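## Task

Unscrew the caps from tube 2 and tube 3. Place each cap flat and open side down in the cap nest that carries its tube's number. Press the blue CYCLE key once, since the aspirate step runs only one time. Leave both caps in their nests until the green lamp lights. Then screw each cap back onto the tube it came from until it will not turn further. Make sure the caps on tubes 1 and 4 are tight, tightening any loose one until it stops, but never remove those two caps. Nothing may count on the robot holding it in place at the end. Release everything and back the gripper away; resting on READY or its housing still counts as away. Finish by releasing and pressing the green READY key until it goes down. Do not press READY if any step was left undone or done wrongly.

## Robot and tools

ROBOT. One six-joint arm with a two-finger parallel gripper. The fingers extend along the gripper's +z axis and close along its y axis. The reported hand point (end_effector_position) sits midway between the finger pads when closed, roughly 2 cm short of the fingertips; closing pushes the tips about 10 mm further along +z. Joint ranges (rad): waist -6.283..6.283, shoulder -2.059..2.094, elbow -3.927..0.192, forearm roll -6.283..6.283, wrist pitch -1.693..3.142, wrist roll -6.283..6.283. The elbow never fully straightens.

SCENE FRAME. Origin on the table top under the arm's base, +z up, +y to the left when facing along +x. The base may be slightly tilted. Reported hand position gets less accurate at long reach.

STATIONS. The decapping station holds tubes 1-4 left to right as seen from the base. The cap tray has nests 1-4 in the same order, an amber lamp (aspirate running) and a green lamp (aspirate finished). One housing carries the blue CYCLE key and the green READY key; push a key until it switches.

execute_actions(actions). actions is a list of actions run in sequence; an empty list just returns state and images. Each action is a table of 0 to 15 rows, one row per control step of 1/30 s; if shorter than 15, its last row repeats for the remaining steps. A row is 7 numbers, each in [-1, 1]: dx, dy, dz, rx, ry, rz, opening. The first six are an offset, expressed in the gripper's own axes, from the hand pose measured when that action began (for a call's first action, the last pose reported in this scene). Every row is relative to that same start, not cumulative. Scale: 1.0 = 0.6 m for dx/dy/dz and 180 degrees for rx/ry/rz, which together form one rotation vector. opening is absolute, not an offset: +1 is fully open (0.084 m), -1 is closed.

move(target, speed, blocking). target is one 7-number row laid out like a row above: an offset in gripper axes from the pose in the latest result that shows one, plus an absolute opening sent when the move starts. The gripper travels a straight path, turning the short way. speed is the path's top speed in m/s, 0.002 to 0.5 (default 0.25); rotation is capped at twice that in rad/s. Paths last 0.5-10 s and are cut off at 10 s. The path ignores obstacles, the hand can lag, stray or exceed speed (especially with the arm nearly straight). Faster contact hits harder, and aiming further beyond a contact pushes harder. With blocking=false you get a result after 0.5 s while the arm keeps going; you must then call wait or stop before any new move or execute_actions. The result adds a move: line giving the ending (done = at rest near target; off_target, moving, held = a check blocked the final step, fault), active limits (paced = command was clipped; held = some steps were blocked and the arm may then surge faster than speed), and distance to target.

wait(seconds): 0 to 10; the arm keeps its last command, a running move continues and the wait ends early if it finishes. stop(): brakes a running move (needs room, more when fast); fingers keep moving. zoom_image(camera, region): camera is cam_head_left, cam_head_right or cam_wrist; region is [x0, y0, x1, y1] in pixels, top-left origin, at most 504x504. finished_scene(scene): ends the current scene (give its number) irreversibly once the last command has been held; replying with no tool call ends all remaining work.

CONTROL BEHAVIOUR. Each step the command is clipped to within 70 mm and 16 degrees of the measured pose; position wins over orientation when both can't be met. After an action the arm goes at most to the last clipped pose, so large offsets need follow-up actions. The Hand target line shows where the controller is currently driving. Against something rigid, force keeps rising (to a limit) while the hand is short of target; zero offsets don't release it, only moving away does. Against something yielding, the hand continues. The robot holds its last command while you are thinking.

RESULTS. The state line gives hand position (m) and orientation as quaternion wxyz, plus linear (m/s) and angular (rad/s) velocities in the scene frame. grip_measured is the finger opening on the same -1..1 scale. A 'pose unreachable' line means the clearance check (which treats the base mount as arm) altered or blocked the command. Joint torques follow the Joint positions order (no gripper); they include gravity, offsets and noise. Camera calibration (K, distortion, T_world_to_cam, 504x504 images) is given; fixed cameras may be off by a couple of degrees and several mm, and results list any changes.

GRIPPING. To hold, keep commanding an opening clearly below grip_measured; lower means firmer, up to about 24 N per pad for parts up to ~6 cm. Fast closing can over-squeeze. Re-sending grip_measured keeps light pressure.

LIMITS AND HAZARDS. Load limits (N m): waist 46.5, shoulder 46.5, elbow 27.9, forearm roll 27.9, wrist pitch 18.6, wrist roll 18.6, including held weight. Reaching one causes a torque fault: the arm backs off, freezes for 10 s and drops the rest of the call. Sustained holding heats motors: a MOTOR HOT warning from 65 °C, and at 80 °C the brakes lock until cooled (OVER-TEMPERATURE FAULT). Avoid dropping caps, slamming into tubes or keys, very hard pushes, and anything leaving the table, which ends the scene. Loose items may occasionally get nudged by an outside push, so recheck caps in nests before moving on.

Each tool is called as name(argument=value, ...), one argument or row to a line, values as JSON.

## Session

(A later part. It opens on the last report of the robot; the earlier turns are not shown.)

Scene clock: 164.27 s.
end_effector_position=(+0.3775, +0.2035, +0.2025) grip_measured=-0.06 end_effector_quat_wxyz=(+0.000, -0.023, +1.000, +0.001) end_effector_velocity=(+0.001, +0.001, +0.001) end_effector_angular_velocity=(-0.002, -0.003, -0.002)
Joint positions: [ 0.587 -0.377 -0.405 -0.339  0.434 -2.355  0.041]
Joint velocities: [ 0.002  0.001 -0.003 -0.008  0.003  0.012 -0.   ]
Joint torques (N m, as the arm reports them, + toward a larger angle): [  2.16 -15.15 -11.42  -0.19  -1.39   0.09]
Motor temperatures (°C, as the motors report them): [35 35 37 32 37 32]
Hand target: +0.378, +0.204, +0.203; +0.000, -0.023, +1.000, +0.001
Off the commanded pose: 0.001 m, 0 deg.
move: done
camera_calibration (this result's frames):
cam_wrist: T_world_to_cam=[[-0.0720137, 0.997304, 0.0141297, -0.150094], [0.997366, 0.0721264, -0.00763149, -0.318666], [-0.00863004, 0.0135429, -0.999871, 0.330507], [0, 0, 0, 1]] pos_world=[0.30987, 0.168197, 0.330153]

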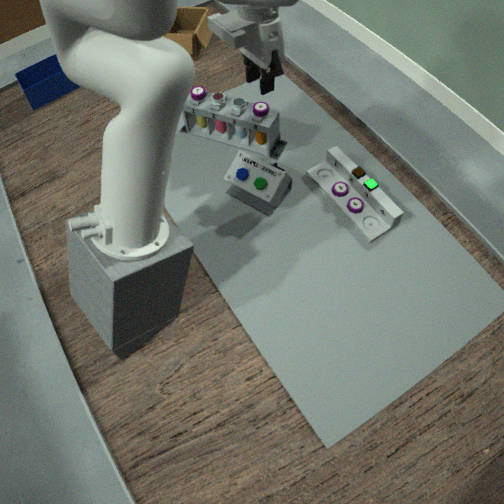

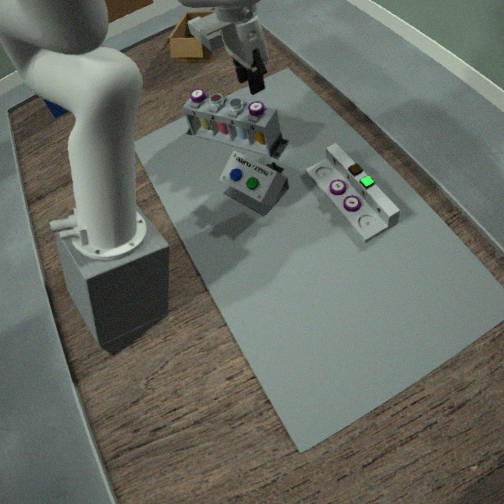

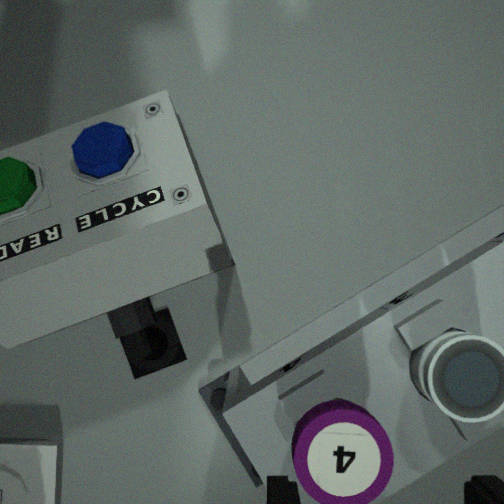

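move(
  target=[-0.001,0.001,0.125,0,0,0,-0.05],
  speed=0.1,
)

move(
  target=[0,0,0,0,0,0,-0.7],
)

move(
  target=[0,0,0.001,0,0,0.4,-0.7],
  speed=0.3,
)

Scene clock: 167.70 s.
end_effector_position=(+0.3784, +0.2041, +0.1277) grip_measured=-0.06 end_effector_quat_wxyz=(+0.001, -0.023, +1.000, +0.001) end_effector_velocity=(-0.001, -0.000, -0.001) end_effector_angular_velocity=(-0.001, -0.001, -0.001)
Joint positions: [ 0.495 -0.064 -0.468 -0.621  0.184 -2.138  0.041]
Joint velocities: [-0.001  0.003  0.001 -0.016 -0.003  0.016 -0.   ]
Joint torques (N m, as the arm reports them, + toward a larger angle): [  2.46 -18.36  -7.47   0.08  -1.36   0.25]
Motor temperatures (°C, as the motors report them): [35 35 37 32 37 32]
Hand target: +0.378, +0.204, +0.127; +0.000, -0.023, +1.000, +0.001
Off the commanded pose: 0.000 m, 0 deg.
move: done
camera_calibration (this result's frames):
cam_wrist: T_world_to_cam=[[-0.071864, 0.997316, 0.0140024, -0.149623], [0.997383, 0.0719668, -0.00698165, -0.3202], [-0.00797062, 0.013464, -0.999878, 0.255459], [0, 0, 0, 1]] pos_world=[0.310646, 0.168826, 0.255288]

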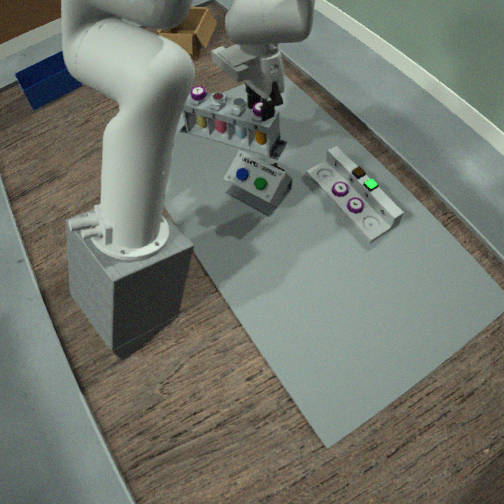

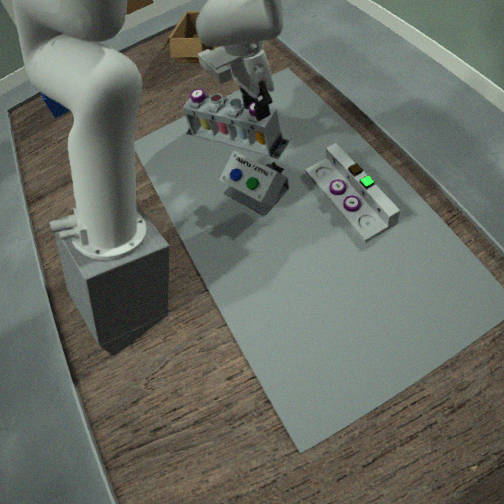

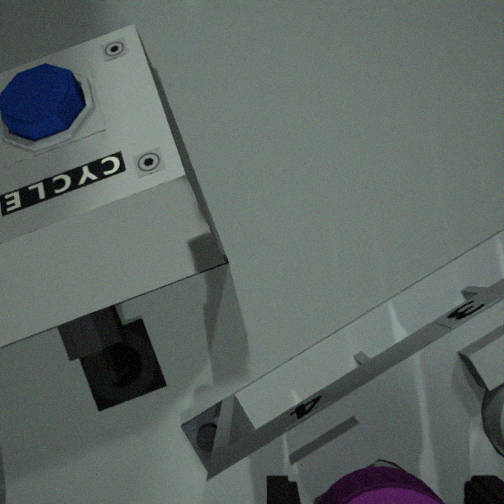

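Scene clock: 168.20 s.
end_effector_position=(+0.3784, +0.2039, +0.1277) grip_measured=-0.25 end_effector_quat_wxyz=(+0.001, -0.022, +1.000, +0.001) end_effector_velocity=(+0.000, -0.000, +0.000) end_effector_angular_velocity=(-0.000, -0.000, +0.000)
Joint positions: [ 0.495 -0.064 -0.467 -0.621  0.185 -2.138  0.033]
Joint velocities: [-0.001 -0.    -0.    -0.001  0.    -0.     0.   ]
Joint torques (N m, as the arm reports them, + toward a larger angle): [  3.94 -16.56  -8.3   -0.02  -2.42   0.18]
Motor temperatures (°C, as the motors report them): [35 35 37 32 37 32]
Hand target: +0.378, +0.204, +0.128; +0.001, -0.023, +1.000, +0.001
Off the commanded pose: 0.000 m, 0 deg.
move: done
camera_calibration (this result's frames):
cam_wrist: T_world_to_cam=[[-0.0715752, 0.997343, 0.0135963, -0.14948], [0.997403, 0.0716762, -0.00708498, -0.320123], [-0.00804068, 0.0130538, -0.999882, 0.255597], [0, 0, 0, 1]] pos_world=[0.310648, 0.168691, 0.255331]

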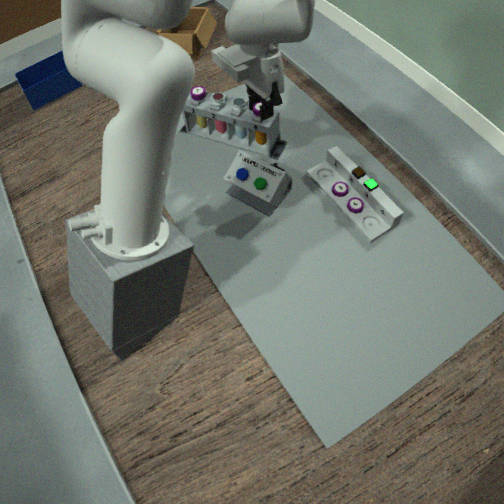

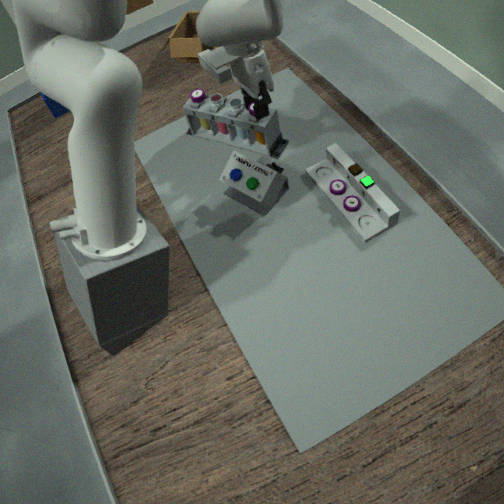

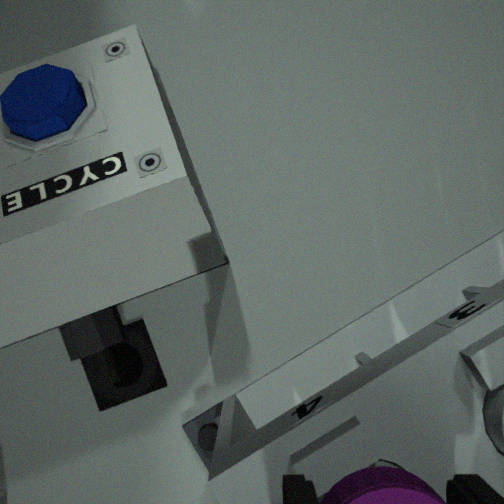

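Scene clock: 170.73 s.
end_effector_position=(+0.3783, +0.2042, +0.1273) grip_measured=-0.21 end_effector_quat_wxyz=(-0.000, +0.569, +0.822, +0.001) end_effector_velocity=(+0.000, -0.000, -0.000) end_effector_angular_velocity=(-0.002, -0.005, -0.003)
Joint positions: [ 0.495 -0.062 -0.468 -0.623  0.183 -0.88   0.035]
Joint velocities: [-0.002  0.    -0.001 -0.024 -0.     0.025  0.   ]
Joint torques (N m, as the arm reports them, + toward a larger angle): [ -4.38   0.37 -14.94   1.11  -2.85   0.7 ]
Motor temperatures (°C, as the motors report them): [35 35 37 32 37 32]
Hand target: +0.378, +0.204, +0.127; -0.000, +0.570, +0.822, +0.001
Off the commanded pose: 0.000 m, 0 deg.
move: done
camera_calibration (this result's frames):
cam_wrist: T_world_to_cam=[[0.926141, 0.376928, 0.0137201, -0.400576], [0.377074, -0.926127, -0.0101879, 0.118676], [0.00886644, 0.0146089, -0.999854, 0.248442], [0, 0, 0, 1]] pos_world=[0.324038, 0.257268, 0.25511]

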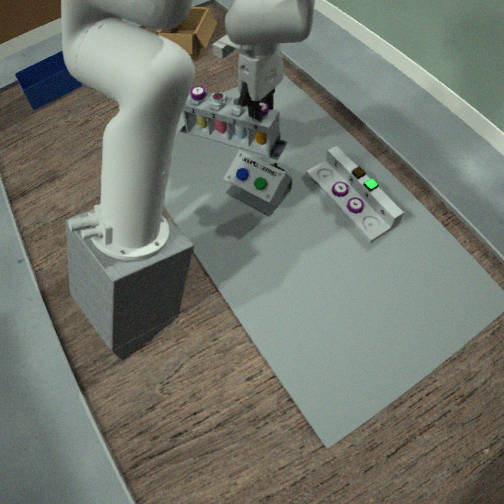

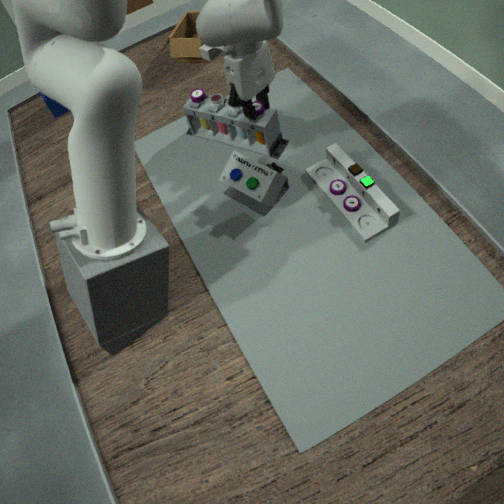

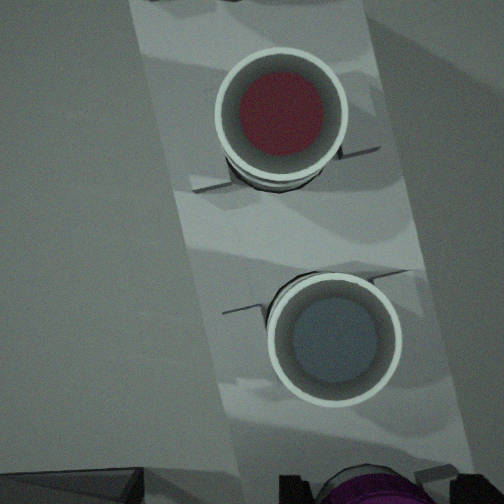

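move(
  target=[0,0,0,0,0,0,-0.05],
)

move(
  target=[0,0,-0.126,0,0,0,-0.05],
)

move(
  target=[0.256,-0.0616,0,0,0,0,-0.05],
)

Scene clock: 174.57 s.
end_effector_position=(+0.3783, +0.2035, +0.1269) grip_measured=-0.06 end_effector_quat_wxyz=(-0.000, +0.570, +0.822, +0.001) end_effector_velocity=(-0.004, +0.001, +0.000) end_effector_angular_velocity=(+0.000, +0.003, +0.006)
Joint positions: [ 0.494 -0.061 -0.468 -0.623  0.184 -0.88   0.041]
Joint velocities: [ 0.007 -0.003  0.006 -0.     0.001  0.     0.   ]
Joint torques (N m, as the arm reports them, + toward a larger angle): [  2.76 -14.99  -4.68  -0.1   -0.75   0.15]
Motor temperatures (°C, as the motors report them): [35 35 37 32 37 32]
Hand target: +0.378, +0.204, +0.127; -0.000, +0.569, +0.822, +0.001
Off the commanded pose: 0.001 m, 0 deg.
move: done
camera_calibration (this result's frames):
cam_wrist: T_world_to_cam=[[0.926555, 0.375951, 0.0125036, -0.40013], [0.376072, -0.926543, -0.00932401, 0.118424], [0.0080798, 0.0133415, -0.999878, 0.248665], [0, 0, 0, 1]] pos_world=[0.324197, 0.256836, 0.254742]

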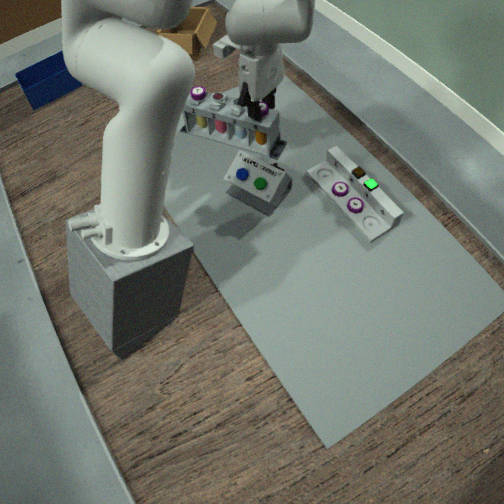

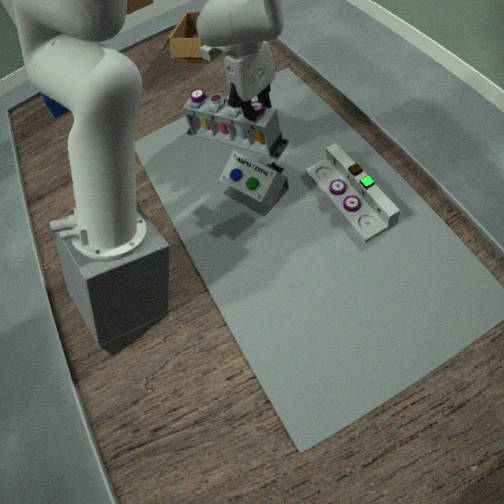

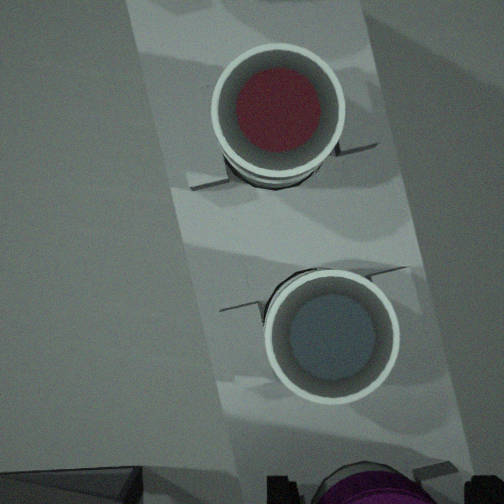

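Scene clock: 175.43 s.
end_effector_position=(+0.3780, +0.2035, +0.2022) grip_measured=-0.06 end_effector_quat_wxyz=(-0.001, +0.570, +0.822, +0.000) end_effector_velocity=(+0.002, +0.001, +0.002) end_effector_angular_velocity=(+0.004, -0.005, -0.002)
Joint positions: [ 0.587 -0.374 -0.408 -0.338  0.436 -1.099  0.041]
Joint velocities: [ 0.    -0.004 -0.003  0.003  0.001 -0.002  0.   ]
Joint torques (N m, as the arm reports them, + toward a larger angle): [  2.16 -15.16 -11.44  -0.2   -1.46   0.1 ]
Motor temperatures (°C, as the motors report them): [35 35 37 32 37 32]
Hand target: +0.378, +0.204, +0.203; -0.001, +0.570, +0.822, +0.001
Off the commanded pose: 0.001 m, 0 deg.
move: done
camera_calibration (this result's frames):
cam_wrist: T_world_to_cam=[[0.926472, 0.376195, 0.0112628, -0.400461], [0.376302, -0.926448, -0.00957211, 0.119181], [0.00683337, 0.0131065, -0.999891, 0.324413], [0, 0, 0, 1]] pos_world=[0.323951, 0.256814, 0.330029]

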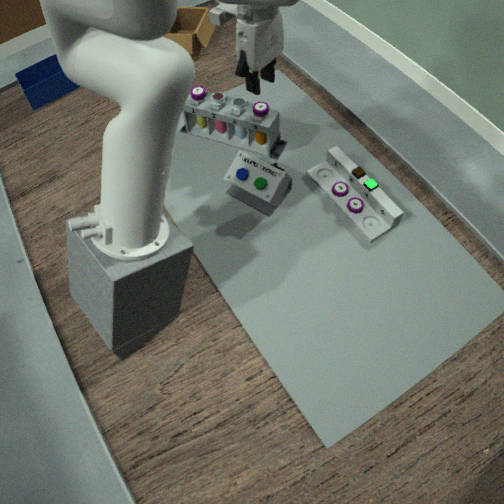

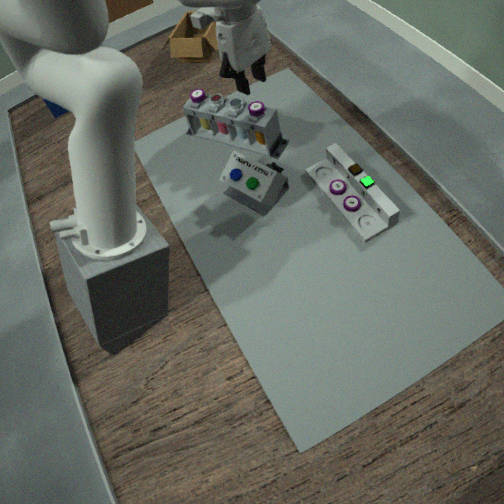

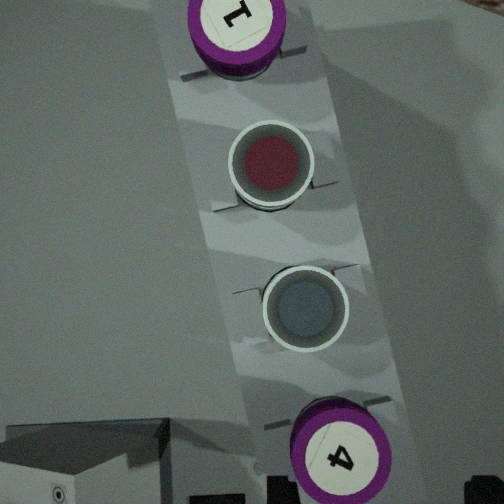

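Scene clock: 176.50 s.
end_effector_position=(+0.2889, +0.3343, +0.2021) grip_measured=-0.06 end_effector_quat_wxyz=(-0.002, +0.570, +0.822, -0.000) end_effector_velocity=(-0.000, +0.001, +0.000) end_effector_angular_velocity=(+0.000, -0.002, -0.001)
Joint positions: [ 1.011 -0.178 -0.551 -0.576  0.521 -0.482  0.041]
Joint velocities: [ 0.002  0.001 -0.002 -0.003  0.001  0.006  0.   ]
Joint torques (N m, as the arm reports them, + toward a larger angle): [  4.78 -17.33 -11.43  -0.31  -1.64   0.12]
Motor temperatures (°C, as the motors report them): [35 35 37 32 37 32]
Hand target: +0.289, +0.335, +0.202; -0.002, +0.570, +0.822, -0.000
Off the commanded pose: 0.001 m, 0 deg.
move: done
camera_calibration (this result's frames):
cam_wrist: T_world_to_cam=[[0.926904, 0.375198, 0.00862581, -0.366441], [0.375279, -0.926843, -0.0113081, 0.274626], [0.003752, 0.0137186, -0.999899, 0.323977], [0, 0, 0, 1]] pos_world=[0.235379, 0.387579, 0.33021]

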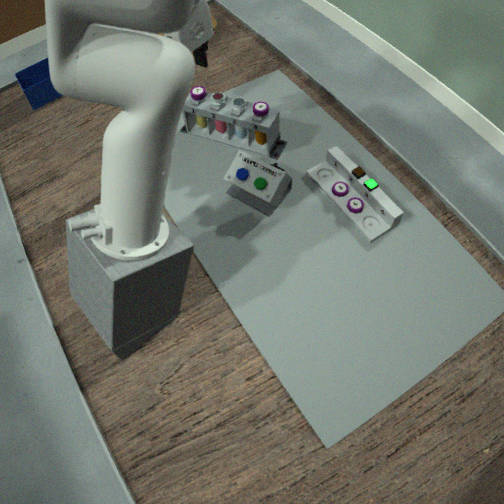

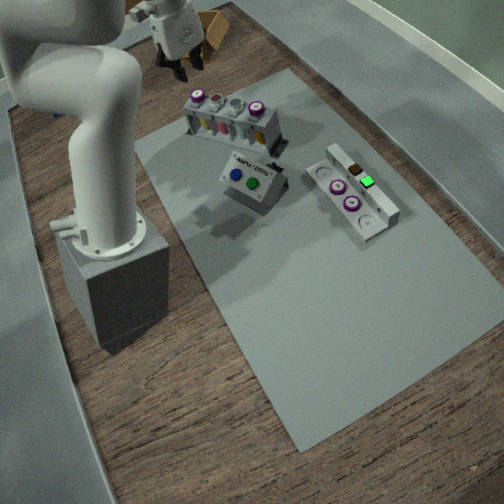

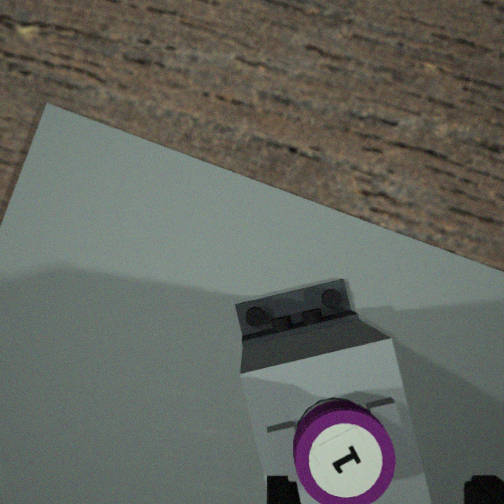

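move(
  target=[0,0.002,0.124,0,0,0,-0.05],
  speed=0.1,
)

move(
  target=[0,0,0,0,0,0,-0.7],
)

move(
  target=[0,0,0,0,0,0.3,-0.7],
  speed=0.3,
)

move(
  target=[0,0,0,0,0,0,-0.05],
)

move(
  target=[0,0,-0.126,0,0,0,-0.05],
)

Scene clock: 180.77 s.
end_effector_position=(+0.2901, +0.3348, +0.1280) grip_measured=-0.06 end_effector_quat_wxyz=(-0.002, +0.570, +0.822, -0.000) end_effector_velocity=(-0.000, -0.000, -0.001) end_effector_angular_velocity=(+0.002, -0.001, -0.000)
Joint positions: [ 0.907  0.085 -0.617 -0.843  0.331 -0.283  0.041]
Joint velocities: [-0.001  0.002  0.001 -0.007 -0.003  0.006 -0.   ]
Joint torques (N m, as the arm reports them, + toward a larger angle): [  5.2  -20.02  -8.17  -0.3   -1.58   0.14]
Motor temperatures (°C, as the motors report them): [35 35 37 32 37 32]
Hand target: +0.290, +0.334, +0.128; -0.002, +0.570, +0.822, -0.001
Off the commanded pose: 0.000 m, 0 deg.
move: done
camera_calibration (this result's frames):
cam_wrist: T_world_to_cam=[[0.927, 0.374945, 0.00935375, -0.367142], [0.375035, -0.926942, -0.0112434, 0.273896], [0.00445474, 0.0139306, -0.999893, 0.249528], [0, 0, 0, 1]] pos_world=[0.236508, 0.388068, 0.256015]

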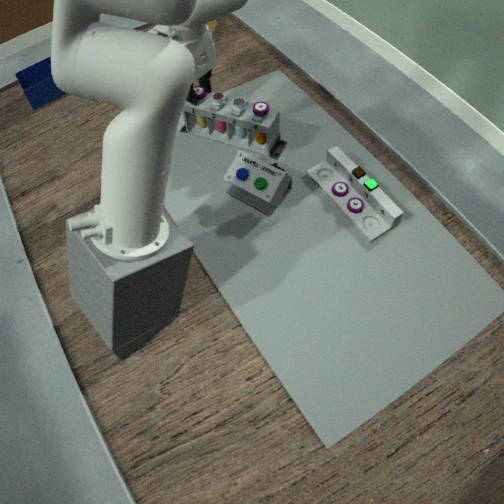

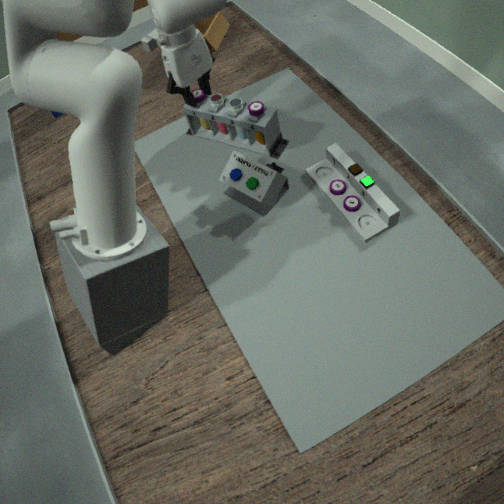

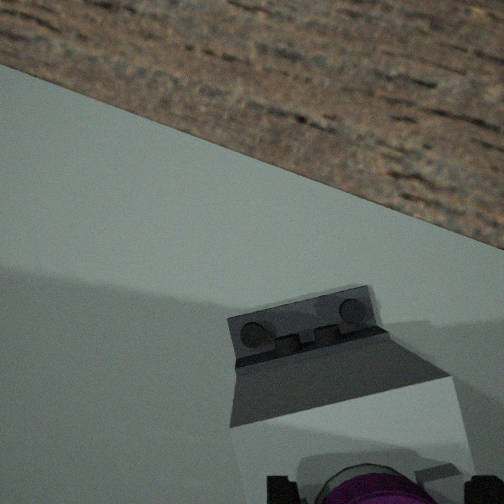

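Scene clock: 181.27 s.
end_effector_position=(+0.2898, +0.3348, +0.1282) grip_measured=-0.25 end_effector_quat_wxyz=(-0.002, +0.570, +0.822, -0.000) end_effector_velocity=(+0.000, +0.000, +0.000) end_effector_angular_velocity=(+0.001, -0.000, -0.001)
Joint positions: [ 0.908  0.084 -0.616 -0.843  0.331 -0.283  0.033]
Joint velocities: [-0.     0.001 -0.001  0.    -0.001  0.    -0.   ]
Joint torques (N m, as the arm reports them, + toward a larger angle): [  1.23 -15.02 -11.55  -0.23  -1.57   0.1 ]
Motor temperatures (°C, as the motors report them): [35 35 37 32 37 32]
Hand target: +0.290, +0.335, +0.128; -0.002, +0.570, +0.822, -0.000
Off the commanded pose: 0.000 m, 0 deg.
move: done
camera_calibration (this result's frames):
cam_wrist: T_world_to_cam=[[0.926723, 0.375626, 0.00940478, -0.366968], [0.375719, -0.926661, -0.0115774, 0.273854], [0.00436628, 0.0142626, -0.999889, 0.249664], [0, 0, 0, 1]] pos_world=[0.236095, 0.388052, 0.256258]

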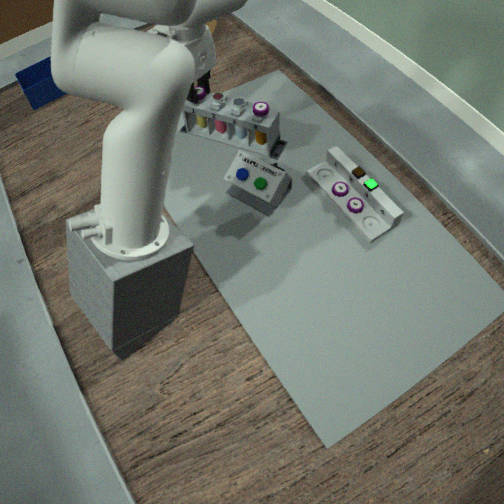

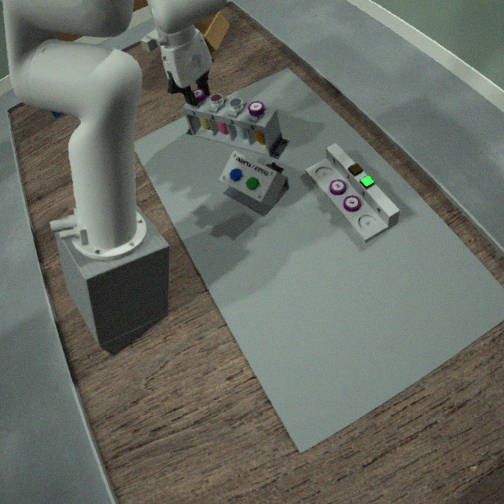

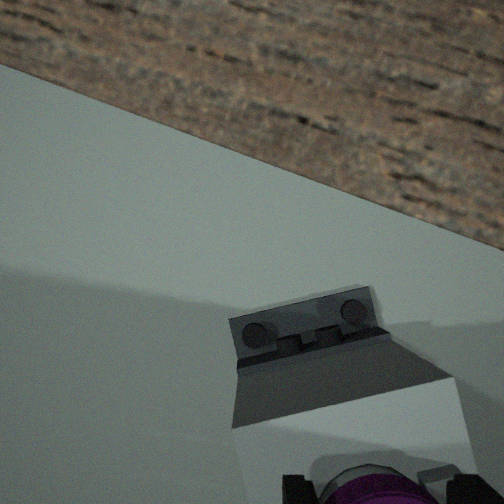

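Scene clock: 183.23 s.
end_effector_position=(+0.2896, +0.3342, +0.1278) grip_measured=-0.25 end_effector_quat_wxyz=(-0.001, +0.881, +0.474, -0.002) end_effector_velocity=(+0.000, +0.000, +0.000) end_effector_angular_velocity=(+0.001, -0.003, -0.004)
Joint positions: [ 0.907  0.084 -0.616 -0.842  0.332  0.658  0.033]
Joint velocities: [-0.    -0.     0.    -0.01  -0.001  0.013 -0.   ]
Joint torques (N m, as the arm reports them, + toward a larger angle): [  4.52 -21.52  -9.71   0.08  -1.6    0.4 ]
Motor temperatures (°C, as the motors report them): [35 35 37 32 37 32]
Hand target: +0.290, +0.335, +0.128; -0.002, +0.881, +0.474, -0.001
Off the commanded pose: 0.001 m, 0 deg.
move: done
camera_calibration (this result's frames):
cam_wrist: T_world_to_cam=[[0.848694, -0.528826, 0.00788043, -0.0415288], [-0.528787, -0.848729, -0.00659708, 0.508648], [0.0101771, 0.00143184, -0.999947, 0.251912], [0, 0, 0, 1]] pos_world=[0.301648, 0.409382, 0.255582]

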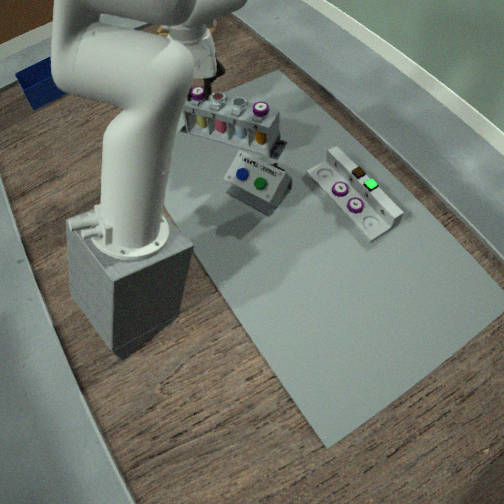

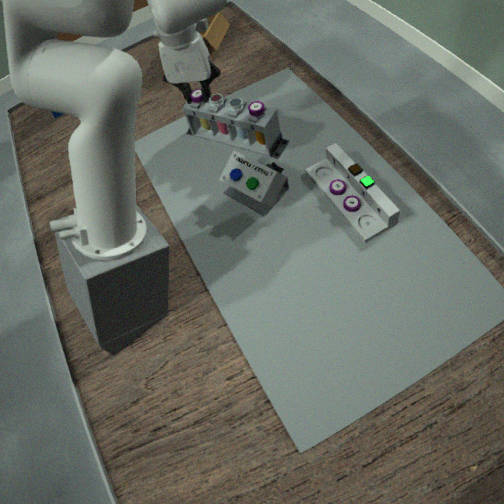

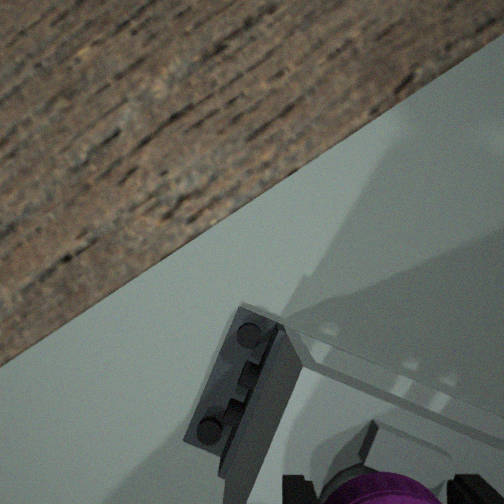

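Scene clock: 183.73 s.
end_effector_position=(+0.2897, +0.3343, +0.1279) grip_measured=-0.06 end_effector_quat_wxyz=(-0.001, +0.881, +0.473, -0.002) end_effector_velocity=(-0.001, -0.000, -0.000) end_effector_angular_velocity=(-0.001, +0.001, +0.002)
Joint positions: [ 0.907  0.084 -0.616 -0.842  0.332  0.658  0.041]
Joint velocities: [ 0.001  0.001  0.001 -0.    -0.    -0.001 -0.   ]
Joint torques (N m, as the arm reports them, + toward a larger angle): [  5.47 -20.38  -8.32  -0.16  -1.55   0.04]
Motor temperatures (°C, as the motors report them): [35 35 37 32 37 32]
Hand target: +0.290, +0.334, +0.128; -0.001, +0.881, +0.474, -0.002
Off the commanded pose: 0.000 m, 0 deg.
move: done
camera_calibration (this result's frames):
cam_wrist: T_world_to_cam=[[0.848562, -0.529037, 0.00793792, -0.0415039], [-0.528996, -0.848598, -0.00673226, 0.508759], [0.0102977, 0.00151361, -0.999946, 0.251884], [0, 0, 0, 1]] pos_world=[0.301756, 0.409394, 0.255625]

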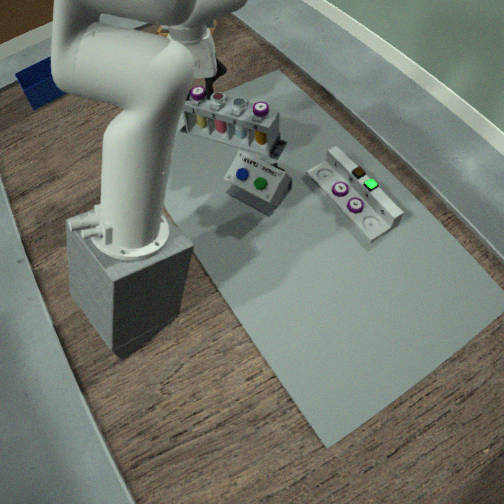

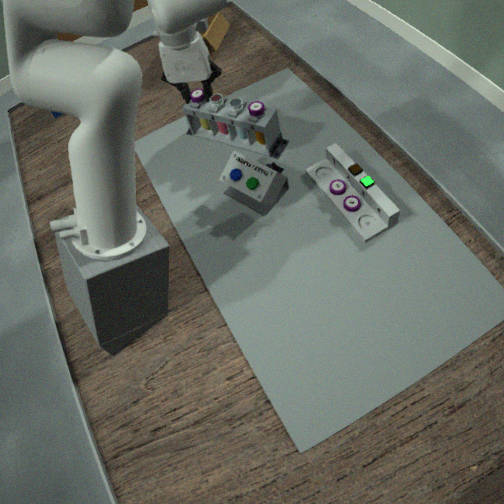

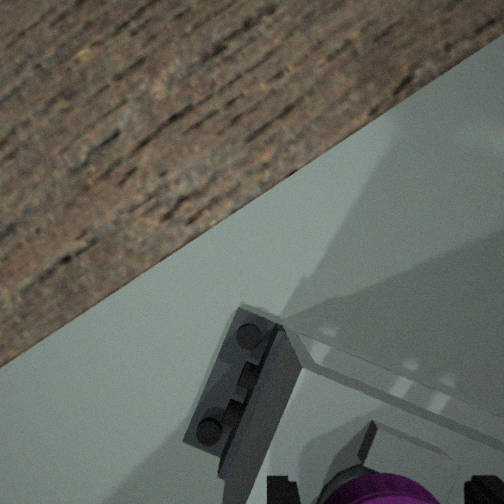

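Scene clock: 184.60 s.
end_effector_position=(+0.2897, +0.3342, +0.2031) grip_measured=-0.06 end_effector_quat_wxyz=(-0.001, +0.881, +0.474, -0.002) end_effector_velocity=(+0.002, +0.002, +0.002) end_effector_angular_velocity=(+0.006, -0.003, -0.001)
Joint positions: [ 1.011 -0.18  -0.553 -0.571  0.526  0.454  0.041]
Joint velocities: [ 0.002 -0.004 -0.004  0.002  0.001 -0.001 -0.   ]
Joint torques (N m, as the arm reports them, + toward a larger angle): [  4.92 -17.37 -11.49  -0.26  -1.59   0.15]
Motor temperatures (°C, as the motors report them): [35 35 37 32 37 32]
Hand target: +0.290, +0.334, +0.204; -0.002, +0.881, +0.474, -0.002
Off the commanded pose: 0.001 m, 0 deg.
move: done
camera_calibration (this result's frames):
cam_wrist: T_world_to_cam=[[0.848757, -0.528729, 0.00750063, -0.0421612], [-0.528699, -0.84879, -0.00579285, 0.508916], [0.0094293, 0.00095115, -0.999955, 0.327556], [0, 0, 0, 1]] pos_world=[0.301759, 0.40936, 0.330806]

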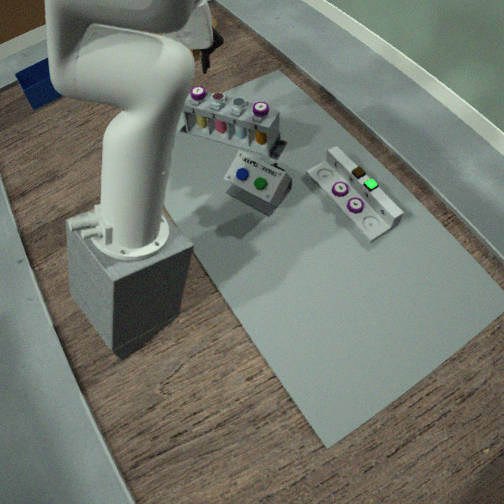

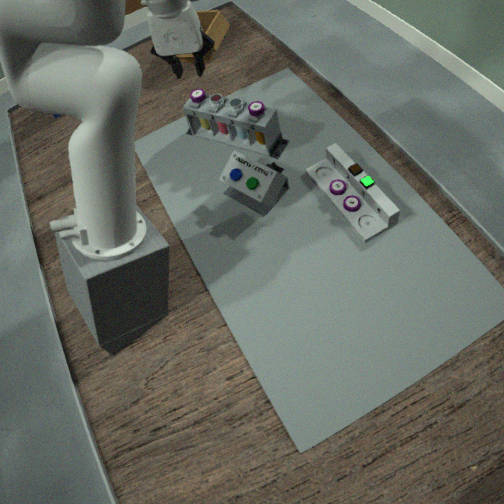

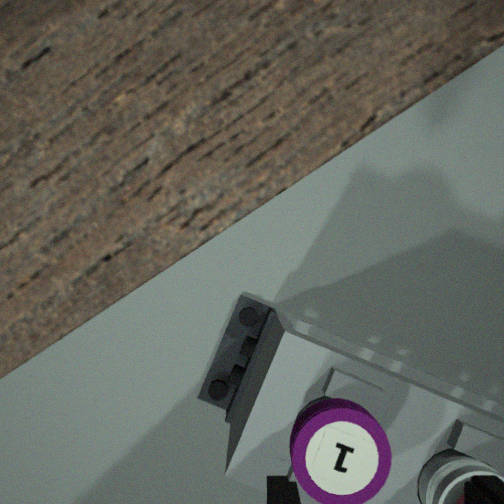

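move(
  target=[-0.345,0.531,0.03,0,0,-0.697,0.05],
  speed=0.5,
)

Scene clock: 190.33 s.
end_effector_position=(+0.4427, -0.0154, +0.1860) grip_measured=+0.04 end_effector_quat_wxyz=(+0.000, -0.018, +1.000, -0.003) end_effector_velocity=(+0.000, -0.000, -0.000) end_effector_angular_velocity=(+0.004, -0.000, +0.002)
Joint positions: [-0.02  -0.306 -0.437  0.23   0.367 -3.434  0.046]
Joint velocities: [-0.001  0.001 -0.002  0.013  0.002 -0.015  0.   ]
Joint torques (N m, as the arm reports them, + toward a larger angle): [ -0.96 -16.36 -10.85  -0.31  -1.39   0.11]
Motor temperatures (°C, as the motors report them): [35 35 37 32 37 32]
Hand target: +0.443, -0.016, +0.186; +0.000, -0.018, +1.000, -0.002
Off the commanded pose: 0.003 m, 0 deg.
move: done
camera_calibration (this result's frames):
cam_wrist: T_world_to_cam=[[-0.0628864, 0.997999, 0.00654804, 0.0705418], [0.997986, 0.0629372, -0.00787882, -0.368393], [-0.00827517, 0.00603938, -0.999948, 0.317318], [0, 0, 0, 1]] pos_world=[0.374713, -0.0491315, 0.313937]

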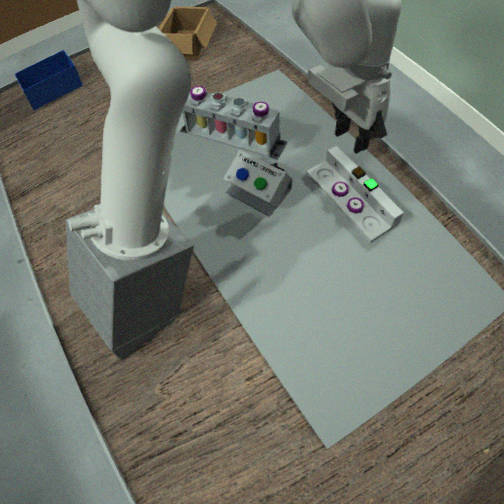

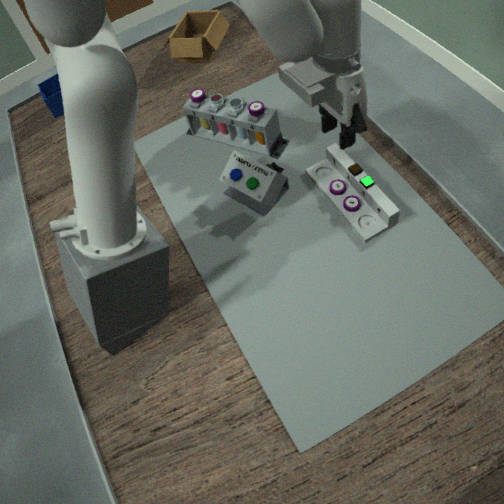

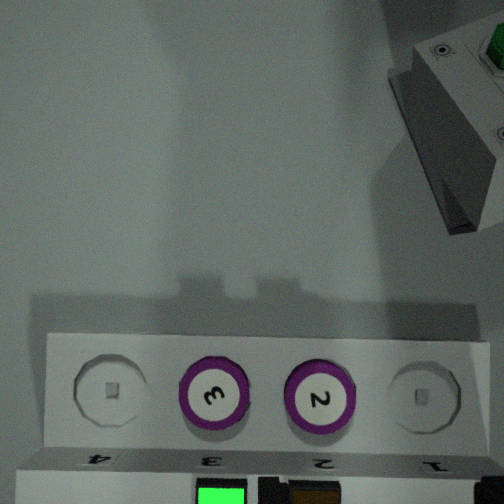

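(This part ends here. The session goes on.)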